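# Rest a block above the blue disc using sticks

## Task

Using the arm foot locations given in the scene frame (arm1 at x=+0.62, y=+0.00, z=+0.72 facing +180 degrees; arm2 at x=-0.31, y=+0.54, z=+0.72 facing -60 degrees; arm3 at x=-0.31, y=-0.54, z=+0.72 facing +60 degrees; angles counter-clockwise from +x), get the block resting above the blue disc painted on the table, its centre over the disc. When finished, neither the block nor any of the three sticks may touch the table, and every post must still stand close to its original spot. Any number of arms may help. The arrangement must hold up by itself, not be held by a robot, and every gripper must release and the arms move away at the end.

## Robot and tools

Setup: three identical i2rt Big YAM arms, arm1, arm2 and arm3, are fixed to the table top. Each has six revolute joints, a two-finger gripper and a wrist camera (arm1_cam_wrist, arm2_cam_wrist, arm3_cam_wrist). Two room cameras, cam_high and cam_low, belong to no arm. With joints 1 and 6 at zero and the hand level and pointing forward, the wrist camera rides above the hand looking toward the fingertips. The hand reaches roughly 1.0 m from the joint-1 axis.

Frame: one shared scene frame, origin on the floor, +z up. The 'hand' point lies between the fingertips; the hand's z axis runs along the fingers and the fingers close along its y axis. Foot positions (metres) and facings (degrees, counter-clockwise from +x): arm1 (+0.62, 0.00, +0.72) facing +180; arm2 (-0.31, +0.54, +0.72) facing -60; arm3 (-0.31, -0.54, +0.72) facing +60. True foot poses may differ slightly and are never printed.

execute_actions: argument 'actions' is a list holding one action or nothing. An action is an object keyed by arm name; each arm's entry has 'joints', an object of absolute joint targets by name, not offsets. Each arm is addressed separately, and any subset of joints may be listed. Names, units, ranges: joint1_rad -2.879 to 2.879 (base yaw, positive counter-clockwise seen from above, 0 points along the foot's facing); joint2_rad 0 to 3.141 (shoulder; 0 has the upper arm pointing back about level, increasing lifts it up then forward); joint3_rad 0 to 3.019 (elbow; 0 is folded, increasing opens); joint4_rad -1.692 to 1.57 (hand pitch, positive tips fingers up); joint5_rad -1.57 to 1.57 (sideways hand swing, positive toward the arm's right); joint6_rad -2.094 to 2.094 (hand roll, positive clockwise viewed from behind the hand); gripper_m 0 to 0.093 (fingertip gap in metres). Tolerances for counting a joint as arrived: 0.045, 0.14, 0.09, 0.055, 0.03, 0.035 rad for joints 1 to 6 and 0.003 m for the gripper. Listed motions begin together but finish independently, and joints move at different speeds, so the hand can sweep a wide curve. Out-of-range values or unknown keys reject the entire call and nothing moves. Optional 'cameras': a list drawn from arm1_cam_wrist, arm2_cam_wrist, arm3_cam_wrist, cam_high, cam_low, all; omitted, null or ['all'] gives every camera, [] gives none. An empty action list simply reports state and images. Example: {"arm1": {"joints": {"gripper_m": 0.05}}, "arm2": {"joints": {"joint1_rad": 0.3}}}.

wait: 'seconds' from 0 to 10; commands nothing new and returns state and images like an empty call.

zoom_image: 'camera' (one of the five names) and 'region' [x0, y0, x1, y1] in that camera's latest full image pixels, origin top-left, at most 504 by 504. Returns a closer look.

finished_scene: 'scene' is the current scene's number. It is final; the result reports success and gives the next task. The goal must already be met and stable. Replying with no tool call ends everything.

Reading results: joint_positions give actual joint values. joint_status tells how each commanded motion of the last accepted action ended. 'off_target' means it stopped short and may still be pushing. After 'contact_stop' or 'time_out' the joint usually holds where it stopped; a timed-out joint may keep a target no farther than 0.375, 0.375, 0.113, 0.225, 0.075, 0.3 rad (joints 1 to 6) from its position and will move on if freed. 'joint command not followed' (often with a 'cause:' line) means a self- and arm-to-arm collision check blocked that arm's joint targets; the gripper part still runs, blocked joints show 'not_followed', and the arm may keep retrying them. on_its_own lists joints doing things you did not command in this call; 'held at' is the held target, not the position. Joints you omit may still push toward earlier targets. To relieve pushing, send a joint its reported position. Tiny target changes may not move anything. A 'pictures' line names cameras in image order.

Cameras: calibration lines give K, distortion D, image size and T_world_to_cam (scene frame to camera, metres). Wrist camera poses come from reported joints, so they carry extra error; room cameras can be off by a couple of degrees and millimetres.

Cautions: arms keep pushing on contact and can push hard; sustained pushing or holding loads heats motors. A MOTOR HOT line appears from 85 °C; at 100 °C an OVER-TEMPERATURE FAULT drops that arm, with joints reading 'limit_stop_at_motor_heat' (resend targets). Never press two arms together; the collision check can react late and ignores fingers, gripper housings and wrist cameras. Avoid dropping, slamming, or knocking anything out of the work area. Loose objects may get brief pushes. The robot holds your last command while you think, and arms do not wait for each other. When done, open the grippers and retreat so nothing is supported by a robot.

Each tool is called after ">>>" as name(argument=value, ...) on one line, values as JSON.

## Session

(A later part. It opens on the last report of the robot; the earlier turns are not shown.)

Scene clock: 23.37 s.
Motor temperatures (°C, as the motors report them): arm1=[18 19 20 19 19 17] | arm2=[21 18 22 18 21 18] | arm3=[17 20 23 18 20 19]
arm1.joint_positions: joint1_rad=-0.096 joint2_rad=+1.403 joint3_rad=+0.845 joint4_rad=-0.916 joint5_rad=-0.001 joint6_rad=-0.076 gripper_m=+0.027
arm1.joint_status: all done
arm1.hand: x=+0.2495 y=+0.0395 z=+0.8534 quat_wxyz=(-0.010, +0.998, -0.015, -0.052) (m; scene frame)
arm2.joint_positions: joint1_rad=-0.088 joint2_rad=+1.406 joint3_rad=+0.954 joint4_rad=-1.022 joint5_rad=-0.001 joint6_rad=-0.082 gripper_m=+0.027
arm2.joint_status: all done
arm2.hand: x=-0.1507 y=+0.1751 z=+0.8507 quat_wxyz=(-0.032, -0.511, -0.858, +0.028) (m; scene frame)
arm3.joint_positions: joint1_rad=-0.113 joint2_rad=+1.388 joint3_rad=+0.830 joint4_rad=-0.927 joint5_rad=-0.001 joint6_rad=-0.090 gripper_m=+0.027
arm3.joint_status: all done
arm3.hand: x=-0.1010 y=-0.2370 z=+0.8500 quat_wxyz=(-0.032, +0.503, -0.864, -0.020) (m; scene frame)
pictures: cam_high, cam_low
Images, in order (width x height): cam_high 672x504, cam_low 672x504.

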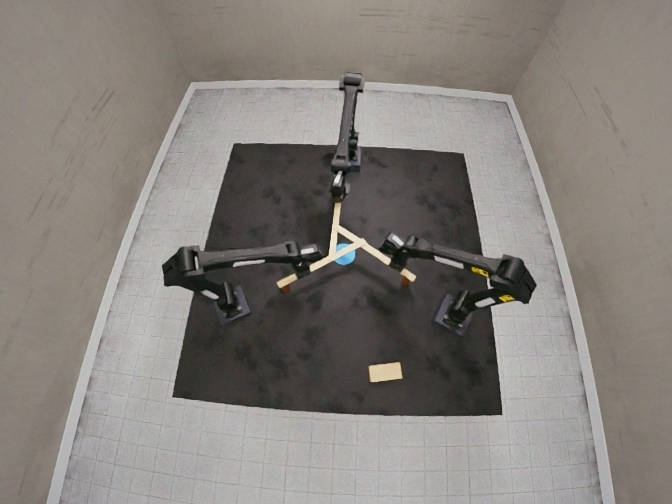

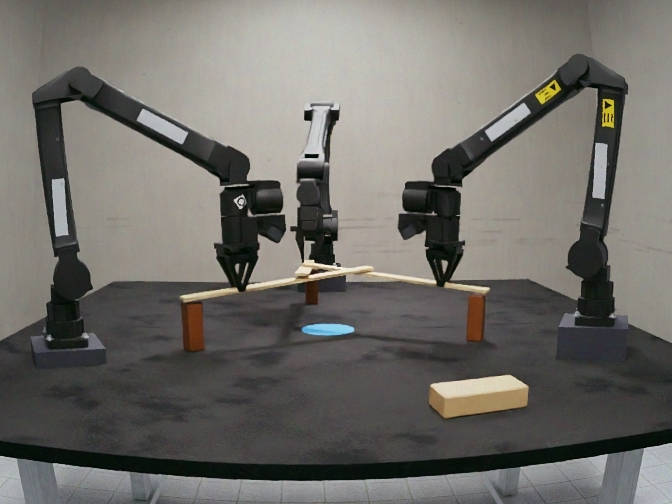

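>>> execute_actions(actions=[{"arm1":{"joints":{"joint1_rad":-0.065}},"arm2":{"joints":{"joint1_rad":-0.062}},"arm3":{"joints":{"joint6_rad":-0.135,"joint2_rad":1.40}}}])

>>> zoom_image(camera="cam_high", region=[250, 150, 450, 310])

>>> zoom_image(camera="cam_low", region=[230, 230, 430, 310])

Scene clock: 24.40 s.
Motor temperatures (°C, as the motors report them): arm1=[18 19 21 19 19 17] | arm2=[21 18 22 18 21 18] | arm3=[17 20 23 18 20 19]
arm1.joint_positions: joint1_rad=-0.077 joint2_rad=+1.403 joint3_rad=+0.845 joint4_rad=-0.916 joint5_rad=-0.001 joint6_rad=-0.076 gripper_m=+0.027
arm1.joint_status: all done
arm1.hand: x=+0.2488 y=+0.0324 z=+0.8533 quat_wxyz=(-0.009, +0.999, -0.006, -0.052) (m; scene frame)
arm2.joint_positions: joint1_rad=-0.071 joint2_rad=+1.406 joint3_rad=+0.954 joint4_rad=-1.022 joint5_rad=-0.001 joint6_rad=-0.082 gripper_m=+0.027
arm2.joint_status: all done
arm2.hand: x=-0.1445 y=+0.1779 z=+0.8507 quat_wxyz=(-0.033, -0.504, -0.863, +0.027) (m; scene frame)
arm3.joint_positions: joint1_rad=-0.113 joint2_rad=+1.393 joint3_rad=+0.830 joint4_rad=-0.926 joint5_rad=-0.001 joint6_rad=-0.109 gripper_m=+0.027
arm3.joint_status: all done
arm3.hand: x=-0.1011 y=-0.2372 z=+0.8483 quat_wxyz=(-0.030, +0.511, -0.859, -0.019) (m; scene frame)
pictures: arm1_cam_wrist, arm2_cam_wrist, arm3_cam_wrist, cam_high, cam_low
camera_calibration (this result's frames):
arm1_cam_wrist: T_world_to_cam=[[0.000206606, 0.999856, 0.0169881, -0.0466194], [0.851339, -0.00908807, 0.524537, -0.656294], [0.524616, 0.0143542, -0.851218, 0.713735], [0, 0, 0, 1]] pos_world=[0.184301, 0.0304031, 0.952586]
arm2_cam_wrist: T_world_to_cam=[[-0.872393, -0.48871, 0.00966473, -0.0514041], [-0.415976, 0.752649, 0.510376, -0.621245], [-0.2567, 0.441228, -0.859897, 0.742179], [0, 0, 0, 1]] pos_world=[-0.11275, 0.114987, 0.955763]
arm3_cam_wrist: T_world_to_cam=[[0.878601, -0.477554, 0.00143844, -0.023546], [-0.40988, -0.752543, 0.515439, -0.645713], [-0.245067, -0.453455, -0.856925, 0.715305], [0, 0, 0, 1]] pos_world=[-0.0686798, -0.172813, 0.945822]
Images, in order (width x height): arm1_cam_wrist 504x504, arm2_cam_wrist 504x504, arm3_cam_wrist 504x504, cam_high 672x504, cam_low 672x504.

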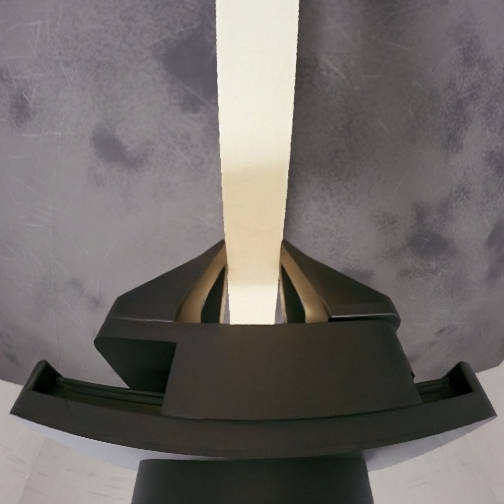

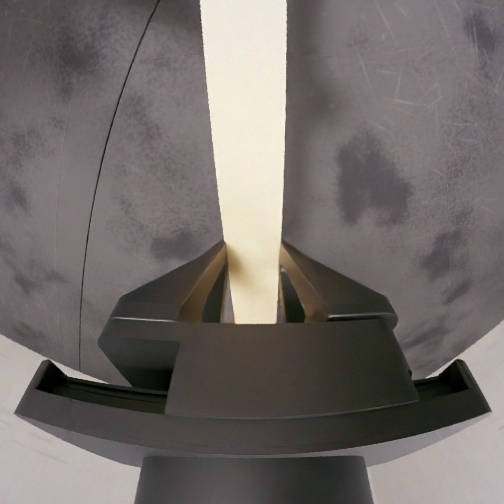

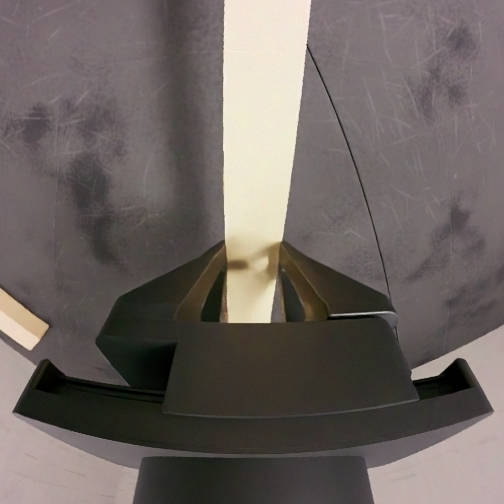

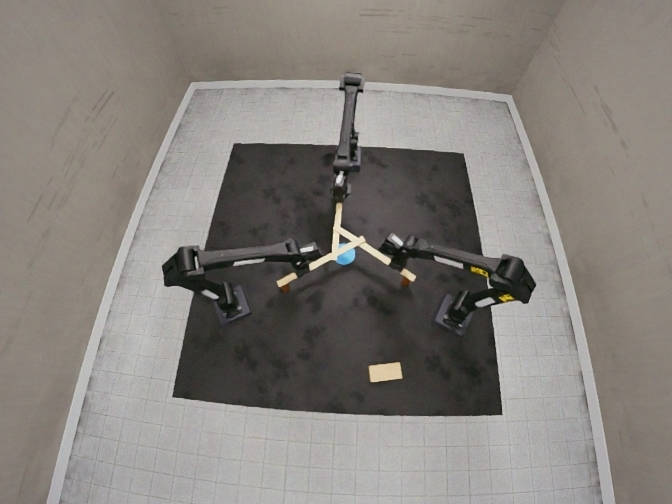

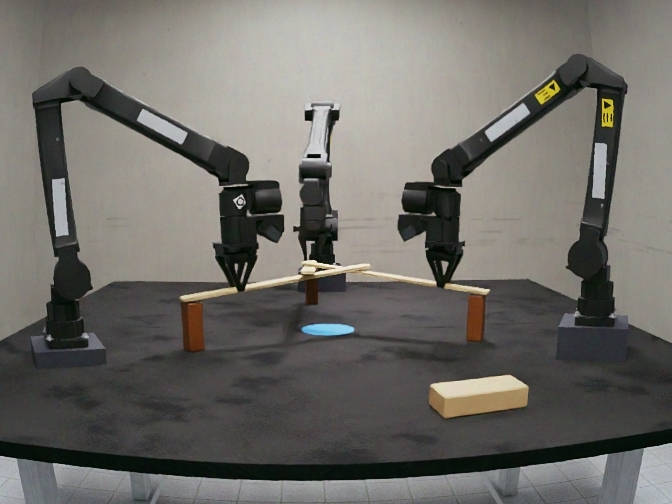

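Region (250, 150, 450, 310) of cam_high's 672x504 image, scaled by 2.520, with more detail than that image has; it fills the top 403 rows of this view, and the rest is white.

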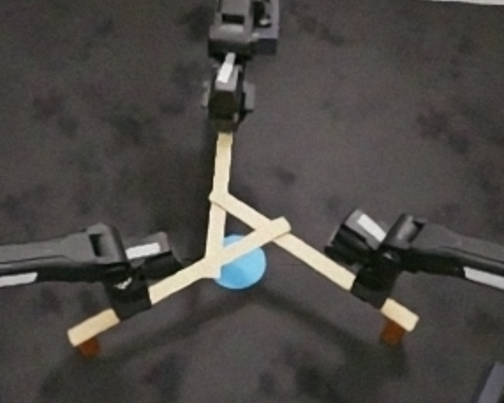

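Region (230, 230, 430, 310) of cam_low's 672x504 image, scaled by 2.520, with more detail than that image has; it fills the top 202 rows of this view, and the rest is white.

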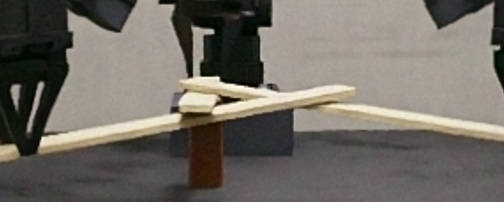

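>>> execute_actions(actions=[{"arm1":{"joints":{"gripper_m":0.06}},"arm2":{"joints":{"gripper_m":0.06}},"arm3":{"joints":{"gripper_m":0.06}}}], cameras=["cam_low"])

>>> execute_actions(actions=[{"arm1":{"joints":{"joint2_rad":0.8,"joint4_rad":-1.4}},"arm2":{"joints":{"joint2_rad":0.8,"joint4_rad":-1.4}},"arm3":{"joints":{"joint2_rad":1.15,"joint4_rad":-1.2}}}], cameras=["cam_high","cam_low"])

>>> zoom_image(camera="cam_high", region=[250, 150, 450, 310])

Scene clock: 25.40 s.
Motor temperatures (°C, as the motors report them): arm1=[18 19 21 19 19 17] | arm2=[21 18 23 18 21 18] | arm3=[17 20 24 18 20 19]
arm1.joint_positions: joint1_rad=-0.077 joint2_rad=+1.403 joint3_rad=+0.845 joint4_rad=-0.913 joint5_rad=-0.001 joint6_rad=-0.076 gripper_m=+0.060
arm1.joint_status: all done
arm1.hand: x=+0.2481 y=+0.0325 z=+0.8534 quat_wxyz=(-0.009, +0.999, -0.006, -0.053) (m; scene frame)
arm2.joint_positions: joint1_rad=-0.071 joint2_rad=+1.406 joint3_rad=+0.954 joint4_rad=-1.022 joint5_rad=+0.000 joint6_rad=-0.082 gripper_m=+0.060
arm2.joint_status: all done
arm2.hand: x=-0.1445 y=+0.1779 z=+0.8507 quat_wxyz=(-0.032, -0.504, -0.863, +0.028) (m; scene frame)
arm3.joint_positions: joint1_rad=-0.113 joint2_rad=+1.393 joint3_rad=+0.830 joint4_rad=-0.924 joint5_rad=-0.001 joint6_rad=-0.122 gripper_m=+0.060
arm3.joint_status: all done
arm3.hand: x=-0.1009 y=-0.2368 z=+0.8484 quat_wxyz=(-0.031, +0.517, -0.855, -0.019) (m; scene frame)
pictures: cam_low
Images, in order (width x height): cam_low 672x504.

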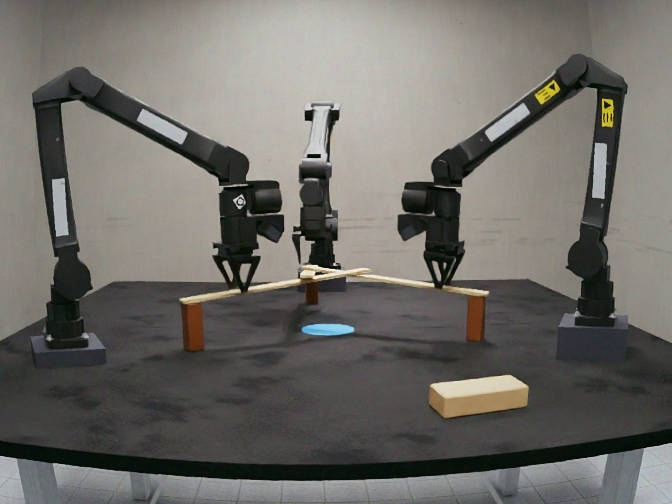

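Scene clock: 26.73 s.
Motor temperatures (°C, as the motors report them): arm1=[18 19 21 19 19 17] | arm2=[21 18 23 18 21 18] | arm3=[17 20 24 18 20 19]
arm1.joint_positions: joint1_rad=-0.077 joint2_rad=+0.799 joint3_rad=+0.846 joint4_rad=-1.385 joint5_rad=-0.001 joint6_rad=-0.076 gripper_m=+0.060
arm1.joint_status: all done
arm1.hand: x=+0.3779 y=+0.0192 z=+1.0123 quat_wxyz=(-0.015, +0.993, -0.006, -0.120) (m; scene frame)
arm2.joint_positions: joint1_rad=-0.071 joint2_rad=+0.792 joint3_rad=+0.954 joint4_rad=-1.391 joint5_rad=+0.000 joint6_rad=-0.082 gripper_m=+0.060
arm2.joint_status: all done
arm2.hand: x=-0.1968 y=+0.2952 z=+1.0264 quat_wxyz=(-0.132, -0.497, -0.852, +0.097) (m; scene frame)
arm3.joint_positions: joint1_rad=-0.113 joint2_rad=+1.141 joint3_rad=+0.830 joint4_rad=-1.184 joint5_rad=-0.001 joint6_rad=-0.123 gripper_m=+0.060
arm3.joint_status: all done
arm3.hand: x=-0.1324 y=-0.2834 z=+0.9236 quat_wxyz=(-0.027, +0.517, -0.855, -0.017) (m; scene frame)
pictures: cam_high, cam_low
Images, in order (width x height): cam_high 672x504, cam_low 672x504.

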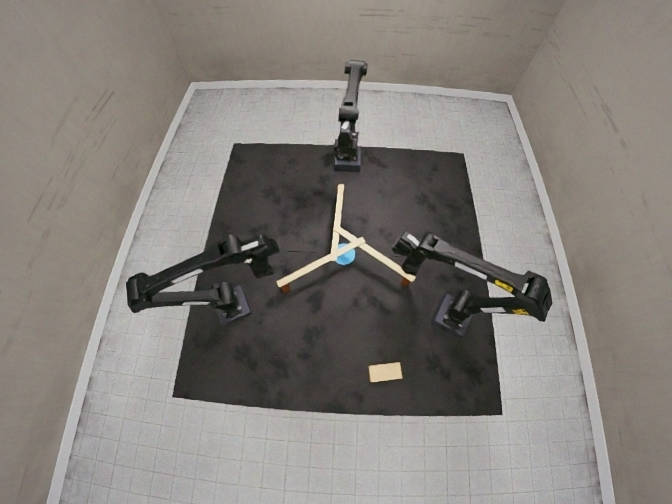

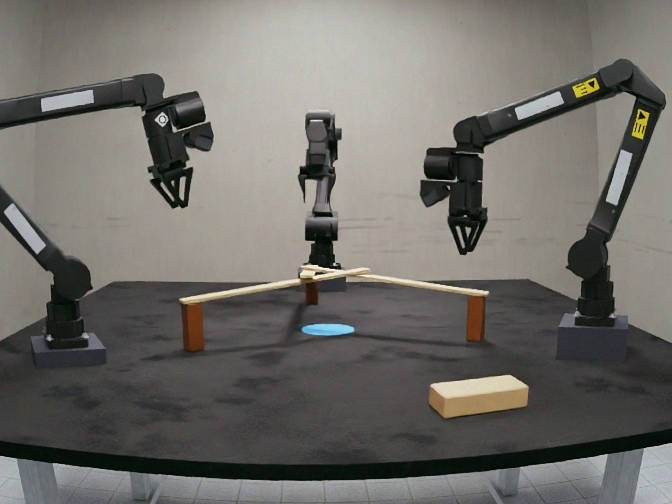

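Region (250, 150, 450, 310) of cam_high's 672x504 image, scaled by 2.520, with more detail than that image has; it fills the top 403 rows of this view, and the rest is white.

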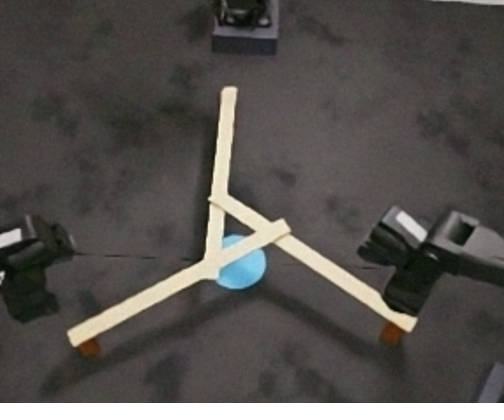

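>>> execute_actions(actions=[{"arm3":{"joints":{"joint1_rad":1.21,"joint6_rad":0.6,"gripper_m":0.093}}}], cameras=[])

>>> execute_actions(actions=[{"arm3":{"joints":{"joint2_rad":1.69,"joint3_rad":1.07,"joint4_rad":-0.9}}}], cameras=["arm3_cam_wrist","cam_low"])

Scene clock: 28.87 s.
Motor temperatures (°C, as the motors report them): arm1=[18 19 22 19 19 17] | arm2=[21 18 24 18 21 18] | arm3=[17 20 25 18 20 19]
arm1.joint_positions: joint1_rad=-0.077 joint2_rad=+0.799 joint3_rad=+0.846 joint4_rad=-1.385 joint5_rad=-0.001 joint6_rad=-0.076 gripper_m=+0.060
arm1.joint_status: not commanded
arm1.hand: x=+0.3779 y=+0.0192 z=+1.0123 quat_wxyz=(-0.015, +0.993, -0.006, -0.120) (m; scene frame)
arm2.joint_positions: joint1_rad=-0.071 joint2_rad=+0.792 joint3_rad=+0.954 joint4_rad=-1.391 joint5_rad=+0.000 joint6_rad=-0.082 gripper_m=+0.060
arm2.joint_status: not commanded
arm2.hand: x=-0.1968 y=+0.2952 z=+1.0264 quat_wxyz=(-0.132, -0.497, -0.852, +0.097) (m; scene frame)
arm3.joint_positions: joint1_rad=+1.208 joint2_rad=+1.144 joint3_rad=+0.830 joint4_rad=-1.184 joint5_rad=-0.001 joint6_rad=+0.587 gripper_m=+0.093
arm3.joint_status: all done
arm3.hand: x=-0.5096 y=-0.3035 z=+0.9281 quat_wxyz=(+0.002, +0.750, -0.660, -0.040) (m; scene frame)
pictures: none
No camera images: the call's "cameras" was empty. Leave "cameras" out to get every camera's image.

Scene clock: 30.13 s.
Motor temperatures (°C, as the motors report them): arm1=[18 19 22 19 19 17] | arm2=[21 18 24 18 21 18] | arm3=[17 21 25 18 20 19]
arm1.joint_positions: joint1_rad=-0.077 joint2_rad=+0.799 joint3_rad=+0.846 joint4_rad=-1.385 joint5_rad=-0.001 joint6_rad=-0.076 gripper_m=+0.060
arm1.joint_status: not commanded
arm1.hand: x=+0.3779 y=+0.0192 z=+1.0123 quat_wxyz=(-0.015, +0.993, -0.006, -0.120) (m; scene frame)
arm2.joint_positions: joint1_rad=-0.071 joint2_rad=+0.792 joint3_rad=+0.954 joint4_rad=-1.391 joint5_rad=+0.000 joint6_rad=-0.082 gripper_m=+0.060
arm2.joint_status: not commanded
arm2.hand: x=-0.1968 y=+0.2952 z=+1.0264 quat_wxyz=(-0.132, -0.497, -0.852, +0.097) (m; scene frame)
arm3.joint_positions: joint1_rad=+1.208 joint2_rad=+1.712 joint3_rad=+1.051 joint4_rad=-0.916 joint5_rad=-0.001 joint6_rad=+0.588 gripper_m=+0.093
arm3.joint_status: all done
arm3.hand: x=-0.5995 y=-0.2026 z=+0.8044 quat_wxyz=(+0.007, +0.750, -0.661, -0.001) (m; scene frame)
pictures: arm3_cam_wrist, cam_low
camera_calibration (this result's frames):
arm3_cam_wrist: T_world_to_cam=[[0.992041, 0.125635, -0.00840708, 0.629047], [0.107077, -0.806602, 0.581316, -0.555317], [0.0662526, -0.577589, -0.813634, 0.69788], [0, 0, 0, 1]] pos_world=[-0.610815, -0.123862, 0.895923]
Images, in order (width x height): arm3_cam_wrist 504x504, cam_low 672x504.

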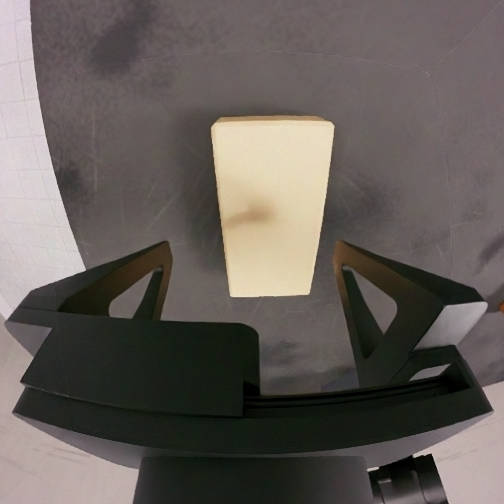

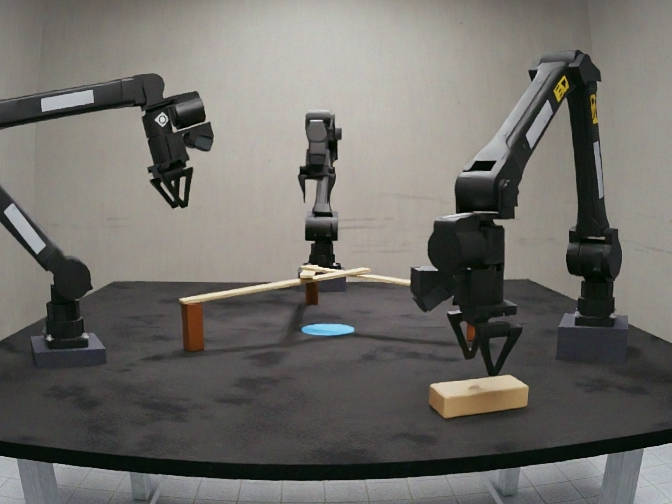

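>>> execute_actions(actions=[{"arm3":{"joints":{"joint1_rad":1.18,"joint2_rad":1.775,"joint3_rad":0.995,"joint4_rad":-0.76}}}], cameras=["arm3_cam_wrist"])

>>> execute_actions(actions=[{"arm3":{"joints":{"gripper_m":0.04}}}], cameras=["cam_low"])

Scene clock: 31.60 s.
Motor temperatures (°C, as the motors report them): arm1=[18 19 23 19 19 17] | arm2=[21 18 24 18 21 18] | arm3=[17 21 25 18 20 19]
arm1.joint_positions: joint1_rad=-0.077 joint2_rad=+0.799 joint3_rad=+0.846 joint4_rad=-1.385 joint5_rad=-0.001 joint6_rad=-0.076 gripper_m=+0.060
arm1.joint_status: not commanded
arm1.hand: x=+0.3779 y=+0.0192 z=+1.0123 quat_wxyz=(-0.015, +0.993, -0.006, -0.120) (m; scene frame)
arm2.joint_positions: joint1_rad=-0.071 joint2_rad=+0.792 joint3_rad=+0.954 joint4_rad=-1.391 joint5_rad=+0.000 joint6_rad=-0.082 gripper_m=+0.060
arm2.joint_status: not commanded
arm2.hand: x=-0.1968 y=+0.2952 z=+1.0264 quat_wxyz=(-0.132, -0.497, -0.852, +0.097) (m; scene frame)
arm3.joint_positions: joint1_rad=+1.186 joint2_rad=+1.783 joint3_rad=+0.988 joint4_rad=-0.778 joint5_rad=-0.001 joint6_rad=+0.588 gripper_m=+0.093
arm3.joint_status: all done
arm3.hand: x=-0.5880 y=-0.2022 z=+0.7565 quat_wxyz=(+0.007, +0.743, -0.669, -0.003) (m; scene frame)
pictures: arm3_cam_wrist
camera_calibration (this result's frames):
arm3_cam_wrist: T_world_to_cam=[[0.994559, 0.103629, -0.0106649, 0.615862], [0.0906539, -0.810471, 0.578721, -0.536903], [0.0513289, -0.576539, -0.815456, 0.65115], [0, 0, 0, 1]] pos_world=[-0.597261, -0.123553, 0.848269]
Images, in order (width x height): arm3_cam_wrist 504x504.

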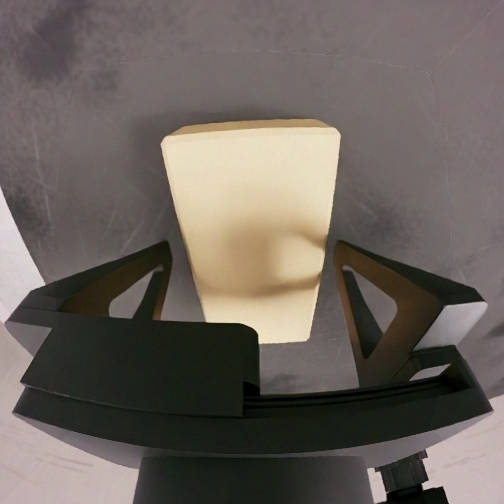

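Scene clock: 32.20 s.
Motor temperatures (°C, as the motors report them): arm1=[18 19 23 19 19 17] | arm2=[21 18 24 18 21 18] | arm3=[17 21 24 18 20 19]
arm1.joint_positions: joint1_rad=-0.077 joint2_rad=+0.799 joint3_rad=+0.846 joint4_rad=-1.385 joint5_rad=-0.001 joint6_rad=-0.076 gripper_m=+0.060
arm1.joint_status: not commanded
arm1.hand: x=+0.3779 y=+0.0192 z=+1.0123 quat_wxyz=(-0.015, +0.993, -0.006, -0.120) (m; scene frame)
arm2.joint_positions: joint1_rad=-0.071 joint2_rad=+0.792 joint3_rad=+0.954 joint4_rad=-1.391 joint5_rad=+0.000 joint6_rad=-0.082 gripper_m=+0.060
arm2.joint_status: not commanded
arm2.hand: x=-0.1968 y=+0.2952 z=+1.0264 quat_wxyz=(-0.132, -0.497, -0.852, +0.097) (m; scene frame)
arm3.joint_positions: joint1_rad=+1.185 joint2_rad=+1.783 joint3_rad=+0.988 joint4_rad=-0.776 joint5_rad=-0.001 joint6_rad=+0.590 gripper_m=+0.069
arm3.joint_status: gripper_m off_target (ended at +0.069, target +0.040)
arm3.hand: x=-0.5881 y=-0.2018 z=+0.7565 quat_wxyz=(+0.007, +0.742, -0.670, -0.003) (m; scene frame)
pictures: cam_low
Images, in order (width x height): cam_low 672x504.

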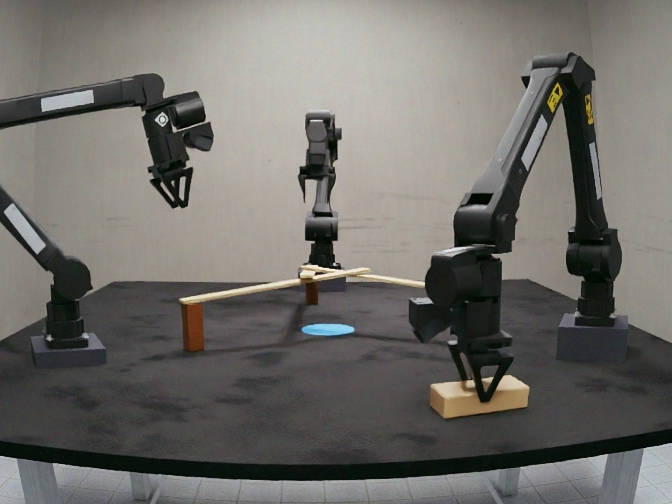

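>>> execute_actions(actions=[{"arm3":{"joints":{"joint2_rad":1.5,"joint3_rad":1.35,"joint4_rad":-1.4}}}], cameras=[])

>>> execute_actions(actions=[{"arm3":{"joints":{"joint1_rad":-0.01,"joint6_rad":0,"joint2_rad":1.96,"joint3_rad":1.93,"joint4_rad":-1.48}}}], cameras=["cam_high","cam_low"])

Scene clock: 34.03 s.
Motor temperatures (°C, as the motors report them): arm1=[18 19 24 19 19 17] | arm2=[21 18 25 18 21 18] | arm3=[17 21 25 18 20 19]
arm1.joint_positions: joint1_rad=-0.077 joint2_rad=+0.799 joint3_rad=+0.846 joint4_rad=-1.385 joint5_rad=-0.001 joint6_rad=-0.076 gripper_m=+0.060
arm1.joint_status: not commanded
arm1.hand: x=+0.3779 y=+0.0192 z=+1.0123 quat_wxyz=(-0.015, +0.993, -0.006, -0.120) (m; scene frame)
arm2.joint_positions: joint1_rad=-0.071 joint2_rad=+0.792 joint3_rad=+0.954 joint4_rad=-1.391 joint5_rad=+0.000 joint6_rad=-0.082 gripper_m=+0.060
arm2.joint_status: not commanded
arm2.hand: x=-0.1968 y=+0.2952 z=+1.0264 quat_wxyz=(-0.132, -0.497, -0.852, +0.097) (m; scene frame)
arm3.joint_positions: joint1_rad=+1.185 joint2_rad=+1.515 joint3_rad=+1.331 joint4_rad=-1.384 joint5_rad=-0.001 joint6_rad=+0.590 gripper_m=+0.069
arm3.joint_status: all done
arm3.hand: x=-0.5909 y=-0.1934 z=+0.9855 quat_wxyz=(+0.007, +0.742, -0.670, -0.005) (m; scene frame)
pictures: none
No camera images: the call's "cameras" was empty. Leave "cameras" out to get every camera's image.

Scene clock: 36.00 s.
Motor temperatures (°C, as the motors report them): arm1=[18 19 24 19 19 17] | arm2=[21 18 25 18 21 18] | arm3=[17 22 25 18 20 19]
arm1.joint_positions: joint1_rad=-0.077 joint2_rad=+0.799 joint3_rad=+0.846 joint4_rad=-1.385 joint5_rad=-0.001 joint6_rad=-0.076 gripper_m=+0.060
arm1.joint_status: not commanded
arm1.hand: x=+0.3779 y=+0.0192 z=+1.0123 quat_wxyz=(-0.015, +0.993, -0.006, -0.120) (m; scene frame)
arm2.joint_positions: joint1_rad=-0.071 joint2_rad=+0.792 joint3_rad=+0.954 joint4_rad=-1.391 joint5_rad=+0.000 joint6_rad=-0.082 gripper_m=+0.060
arm2.joint_status: not commanded
arm2.hand: x=-0.1968 y=+0.2952 z=+1.0264 quat_wxyz=(-0.132, -0.497, -0.852, +0.097) (m; scene frame)
arm3.joint_positions: joint1_rad=-0.004 joint2_rad=+2.011 joint3_rad=+1.874 joint4_rad=-1.470 joint5_rad=+0.002 joint6_rad=+0.012 gripper_m=+0.069
arm3.joint_status: all done
arm3.hand: x=-0.0144 y=+0.0031 z=+0.9256 quat_wxyz=(+0.023, +0.506, -0.862, +0.009) (m; scene frame)
pictures: cam_high, cam_low
Images, in order (width x height): cam_high 672x504, cam_low 672x504.

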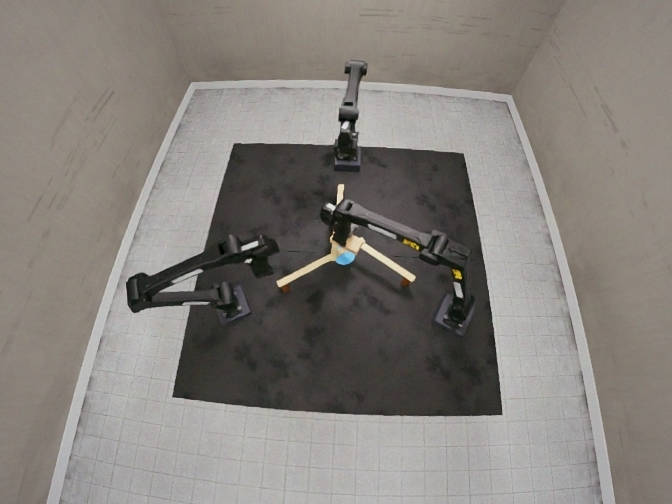

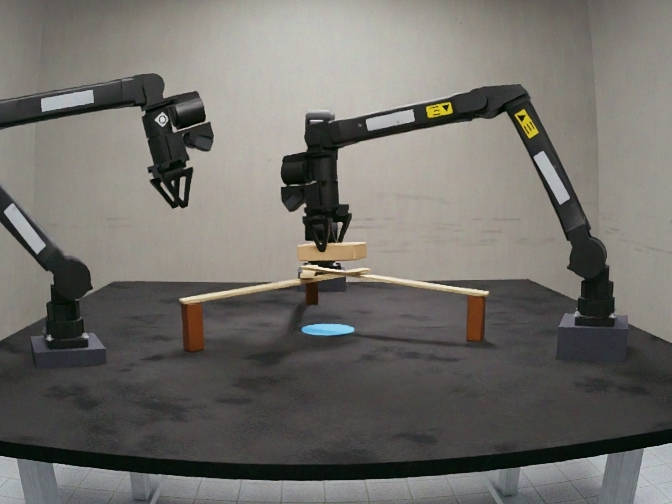

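>>> execute_actions(actions=[{"arm3":{"joints":{"joint1_rad":-0.04,"joint4_rad":-1.41}}}], cameras=[])

>>> execute_actions(actions=[{"arm3":{"joints":{"joint2_rad":2.0}}}], cameras=["cam_low"])

>>> zoom_image(camera="cam_low", region=[230, 210, 430, 350])

Scene clock: 37.07 s.
Motor temperatures (°C, as the motors report them): arm1=[18 19 24 19 19 17] | arm2=[21 18 25 18 21 18] | arm3=[17 22 26 18 20 19]
arm1.joint_positions: joint1_rad=-0.077 joint2_rad=+0.799 joint3_rad=+0.846 joint4_rad=-1.385 joint5_rad=-0.001 joint6_rad=-0.076 gripper_m=+0.060
arm1.joint_status: not commanded
arm1.hand: x=+0.3779 y=+0.0192 z=+1.0123 quat_wxyz=(-0.015, +0.993, -0.006, -0.120) (m; scene frame)
arm2.joint_positions: joint1_rad=-0.071 joint2_rad=+0.792 joint3_rad=+0.954 joint4_rad=-1.391 joint5_rad=+0.000 joint6_rad=-0.082 gripper_m=+0.060
arm2.joint_status: not commanded
arm2.hand: x=-0.1968 y=+0.2952 z=+1.0264 quat_wxyz=(-0.132, -0.497, -0.852, +0.097) (m; scene frame)
arm3.joint_positions: joint1_rad=-0.040 joint2_rad=+2.011 joint3_rad=+1.874 joint4_rad=-1.427 joint5_rad=+0.002 joint6_rad=+0.012 gripper_m=+0.069
arm3.joint_status: all done
arm3.hand: x=+0.0099 y=+0.0015 z=+0.9251 quat_wxyz=(+0.004, +0.491, -0.871, -0.002) (m; scene frame)
pictures: none
No camera images: the call's "cameras" was empty. Leave "cameras" out to get every camera's image.

Scene clock: 37.57 s.
Motor temperatures (°C, as the motors report them): arm1=[18 19 24 19 19 17] | arm2=[21 18 25 18 21 18] | arm3=[17 22 26 18 20 19]
arm1.joint_positions: joint1_rad=-0.077 joint2_rad=+0.799 joint3_rad=+0.846 joint4_rad=-1.385 joint5_rad=-0.001 joint6_rad=-0.076 gripper_m=+0.060
arm1.joint_status: not commanded
arm1.hand: x=+0.3779 y=+0.0192 z=+1.0123 quat_wxyz=(-0.015, +0.993, -0.006, -0.120) (m; scene frame)
arm2.joint_positions: joint1_rad=-0.071 joint2_rad=+0.792 joint3_rad=+0.954 joint4_rad=-1.391 joint5_rad=+0.000 joint6_rad=-0.082 gripper_m=+0.060
arm2.joint_status: not commanded
arm2.hand: x=-0.1968 y=+0.2952 z=+1.0264 quat_wxyz=(-0.132, -0.497, -0.852, +0.097) (m; scene frame)
arm3.joint_positions: joint1_rad=-0.040 joint2_rad=+2.011 joint3_rad=+1.874 joint4_rad=-1.427 joint5_rad=+0.002 joint6_rad=+0.012 gripper_m=+0.069
arm3.joint_status: all done
arm3.hand: x=+0.0099 y=+0.0015 z=+0.9251 quat_wxyz=(+0.004, +0.491, -0.871, -0.002) (m; scene frame)
pictures: cam_low
Images, in order (width x height): cam_low 672x504.

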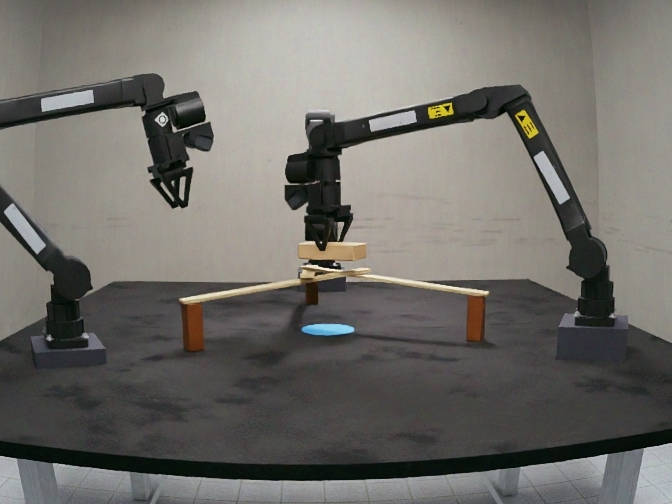

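Region (230, 210, 430, 350) of cam_low's 672x504 image, scaled by 2.520, with more detail than that image has; it fills the top 353 rows of this view, and the rest is white.

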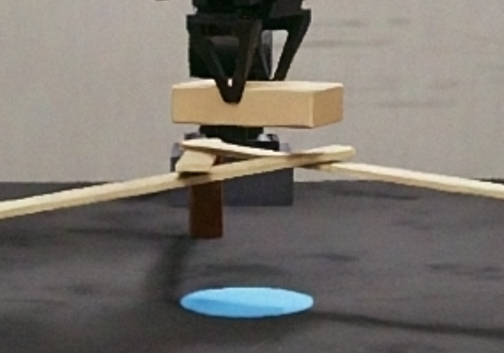

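Gap ≈ 0.022.

>>> execute_actions(actions=[{"arm3":{"joints":{"joint2_rad":2.04}}}], cameras=["cam_low"])

>>> zoom_image(camera="cam_low", region=[230, 210, 430, 350])

Scene clock: 38.70 s.
Motor temperatures (°C, as the motors report them): arm1=[18 19 25 19 19 17] | arm2=[21 18 25 18 21 18] | arm3=[17 22 26 18 20 19]
arm1.joint_positions: joint1_rad=-0.077 joint2_rad=+0.799 joint3_rad=+0.846 joint4_rad=-1.385 joint5_rad=-0.001 joint6_rad=-0.076 gripper_m=+0.060
arm1.joint_status: not commanded
arm1.hand: x=+0.3779 y=+0.0192 z=+1.0123 quat_wxyz=(-0.015, +0.993, -0.006, -0.120) (m; scene frame)
arm2.joint_positions: joint1_rad=-0.071 joint2_rad=+0.792 joint3_rad=+0.954 joint4_rad=-1.391 joint5_rad=+0.000 joint6_rad=-0.082 gripper_m=+0.060
arm2.joint_status: not commanded
arm2.hand: x=-0.1968 y=+0.2952 z=+1.0264 quat_wxyz=(-0.132, -0.497, -0.852, +0.097) (m; scene frame)
arm3.joint_positions: joint1_rad=-0.040 joint2_rad=+2.055 joint3_rad=+1.875 joint4_rad=-1.426 joint5_rad=+0.002 joint6_rad=+0.012 gripper_m=+0.069
arm3.joint_status: all done
arm3.hand: x=+0.0099 y=+0.0018 z=+0.8995 quat_wxyz=(+0.022, +0.491, -0.871, +0.008) (m; scene frame)
pictures: cam_low
Images, in order (width x height): cam_low 672x504.

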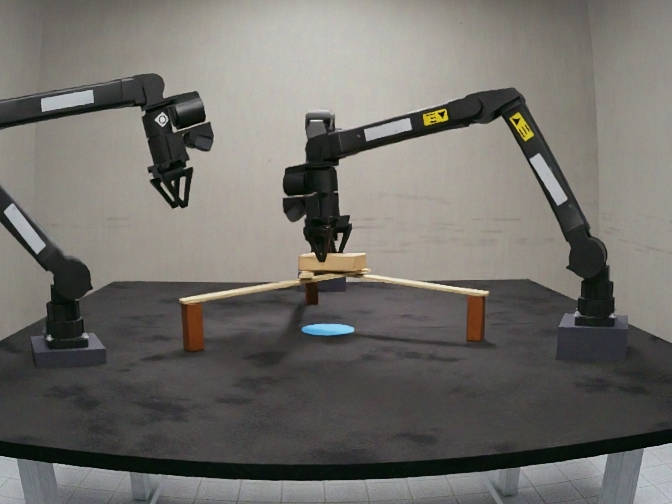

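Region (230, 210, 430, 350) of cam_low's 672x504 image, scaled by 2.520, with more detail than that image has; it fills the top 353 rows of this view, and the rest is white.

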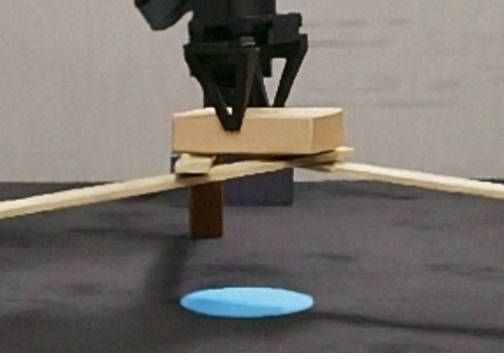

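>>> execute_actions(actions=[{"arm3":{"joints":{"gripper_m":0.093}}}], cameras=[])

>>> execute_actions(actions=[{"arm3":{"joints":{"joint2_rad":0.9}}}], cameras=["cam_high","cam_low"])

Scene clock: 39.73 s.
Motor temperatures (°C, as the motors report them): arm1=[18 19 25 19 19 17] | arm2=[21 18 26 18 21 18] | arm3=[17 23 26 18 20 19]
arm1.joint_positions: joint1_rad=-0.077 joint2_rad=+0.799 joint3_rad=+0.846 joint4_rad=-1.385 joint5_rad=-0.001 joint6_rad=-0.076 gripper_m=+0.060
arm1.joint_status: not commanded
arm1.hand: x=+0.3779 y=+0.0192 z=+1.0123 quat_wxyz=(-0.015, +0.993, -0.006, -0.120) (m; scene frame)
arm2.joint_positions: joint1_rad=-0.071 joint2_rad=+0.792 joint3_rad=+0.954 joint4_rad=-1.391 joint5_rad=+0.000 joint6_rad=-0.082 gripper_m=+0.060
arm2.joint_status: not commanded
arm2.hand: x=-0.1968 y=+0.2952 z=+1.0264 quat_wxyz=(-0.132, -0.497, -0.852, +0.097) (m; scene frame)
arm3.joint_positions: joint1_rad=-0.040 joint2_rad=+2.055 joint3_rad=+1.875 joint4_rad=-1.426 joint5_rad=+0.002 joint6_rad=+0.012 gripper_m=+0.093
arm3.joint_status: all done
arm3.hand: x=+0.0099 y=+0.0018 z=+0.8995 quat_wxyz=(+0.022, +0.491, -0.871, +0.008) (m; scene frame)
pictures: none
No camera images: the call's "cameras" was empty. Leave "cameras" out to get every camera's image.

Scene clock: 41.93 s.
Motor temperatures (°C, as the motors report them): arm1=[18 19 25 19 19 17] | arm2=[21 18 26 18 21 18] | arm3=[17 23 26 18 20 19]
arm1.joint_positions: joint1_rad=-0.077 joint2_rad=+0.799 joint3_rad=+0.846 joint4_rad=-1.385 joint5_rad=-0.001 joint6_rad=-0.076 gripper_m=+0.060
arm1.joint_status: not commanded
arm1.hand: x=+0.3779 y=+0.0192 z=+1.0123 quat_wxyz=(-0.015, +0.993, -0.006, -0.120) (m; scene frame)
arm2.joint_positions: joint1_rad=-0.071 joint2_rad=+0.792 joint3_rad=+0.954 joint4_rad=-1.391 joint5_rad=+0.000 joint6_rad=-0.082 gripper_m=+0.060
arm2.joint_status: not commanded
arm2.hand: x=-0.1968 y=+0.2952 z=+1.0264 quat_wxyz=(-0.132, -0.497, -0.852, +0.097) (m; scene frame)
arm3.joint_positions: joint1_rad=-0.040 joint2_rad=+0.907 joint3_rad=+1.922 joint4_rad=-1.421 joint5_rad=+0.002 joint6_rad=+0.012 gripper_m=+0.093
arm3.joint_status: all done
arm3.hand: x=-0.1628 y=-0.3019 z=+1.4814 quat_wxyz=(-0.471, +0.409, -0.732, -0.276) (m; scene frame)
pictures: cam_high, cam_low
Images, in order (width x height): cam_high 672x504, cam_low 672x504.

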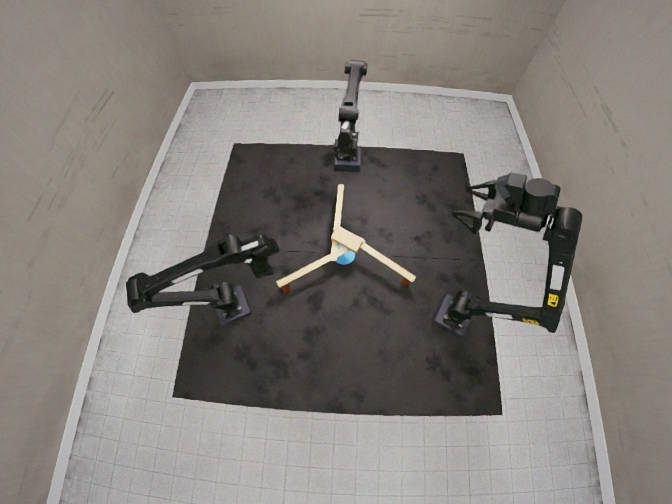

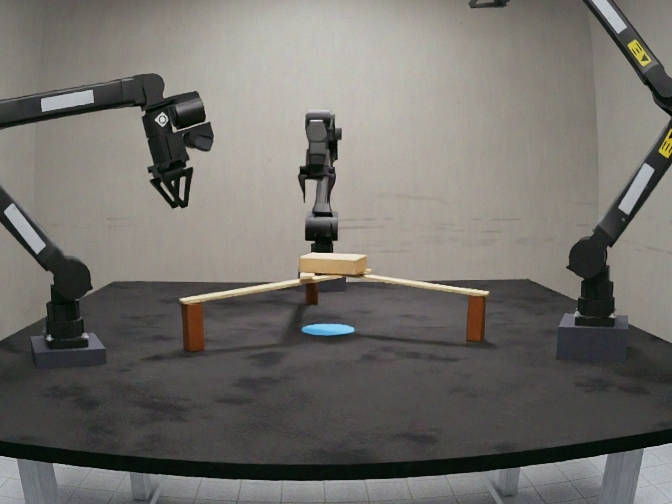

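>>> finished_scene(scene=1)

The scene is finished: the task was done.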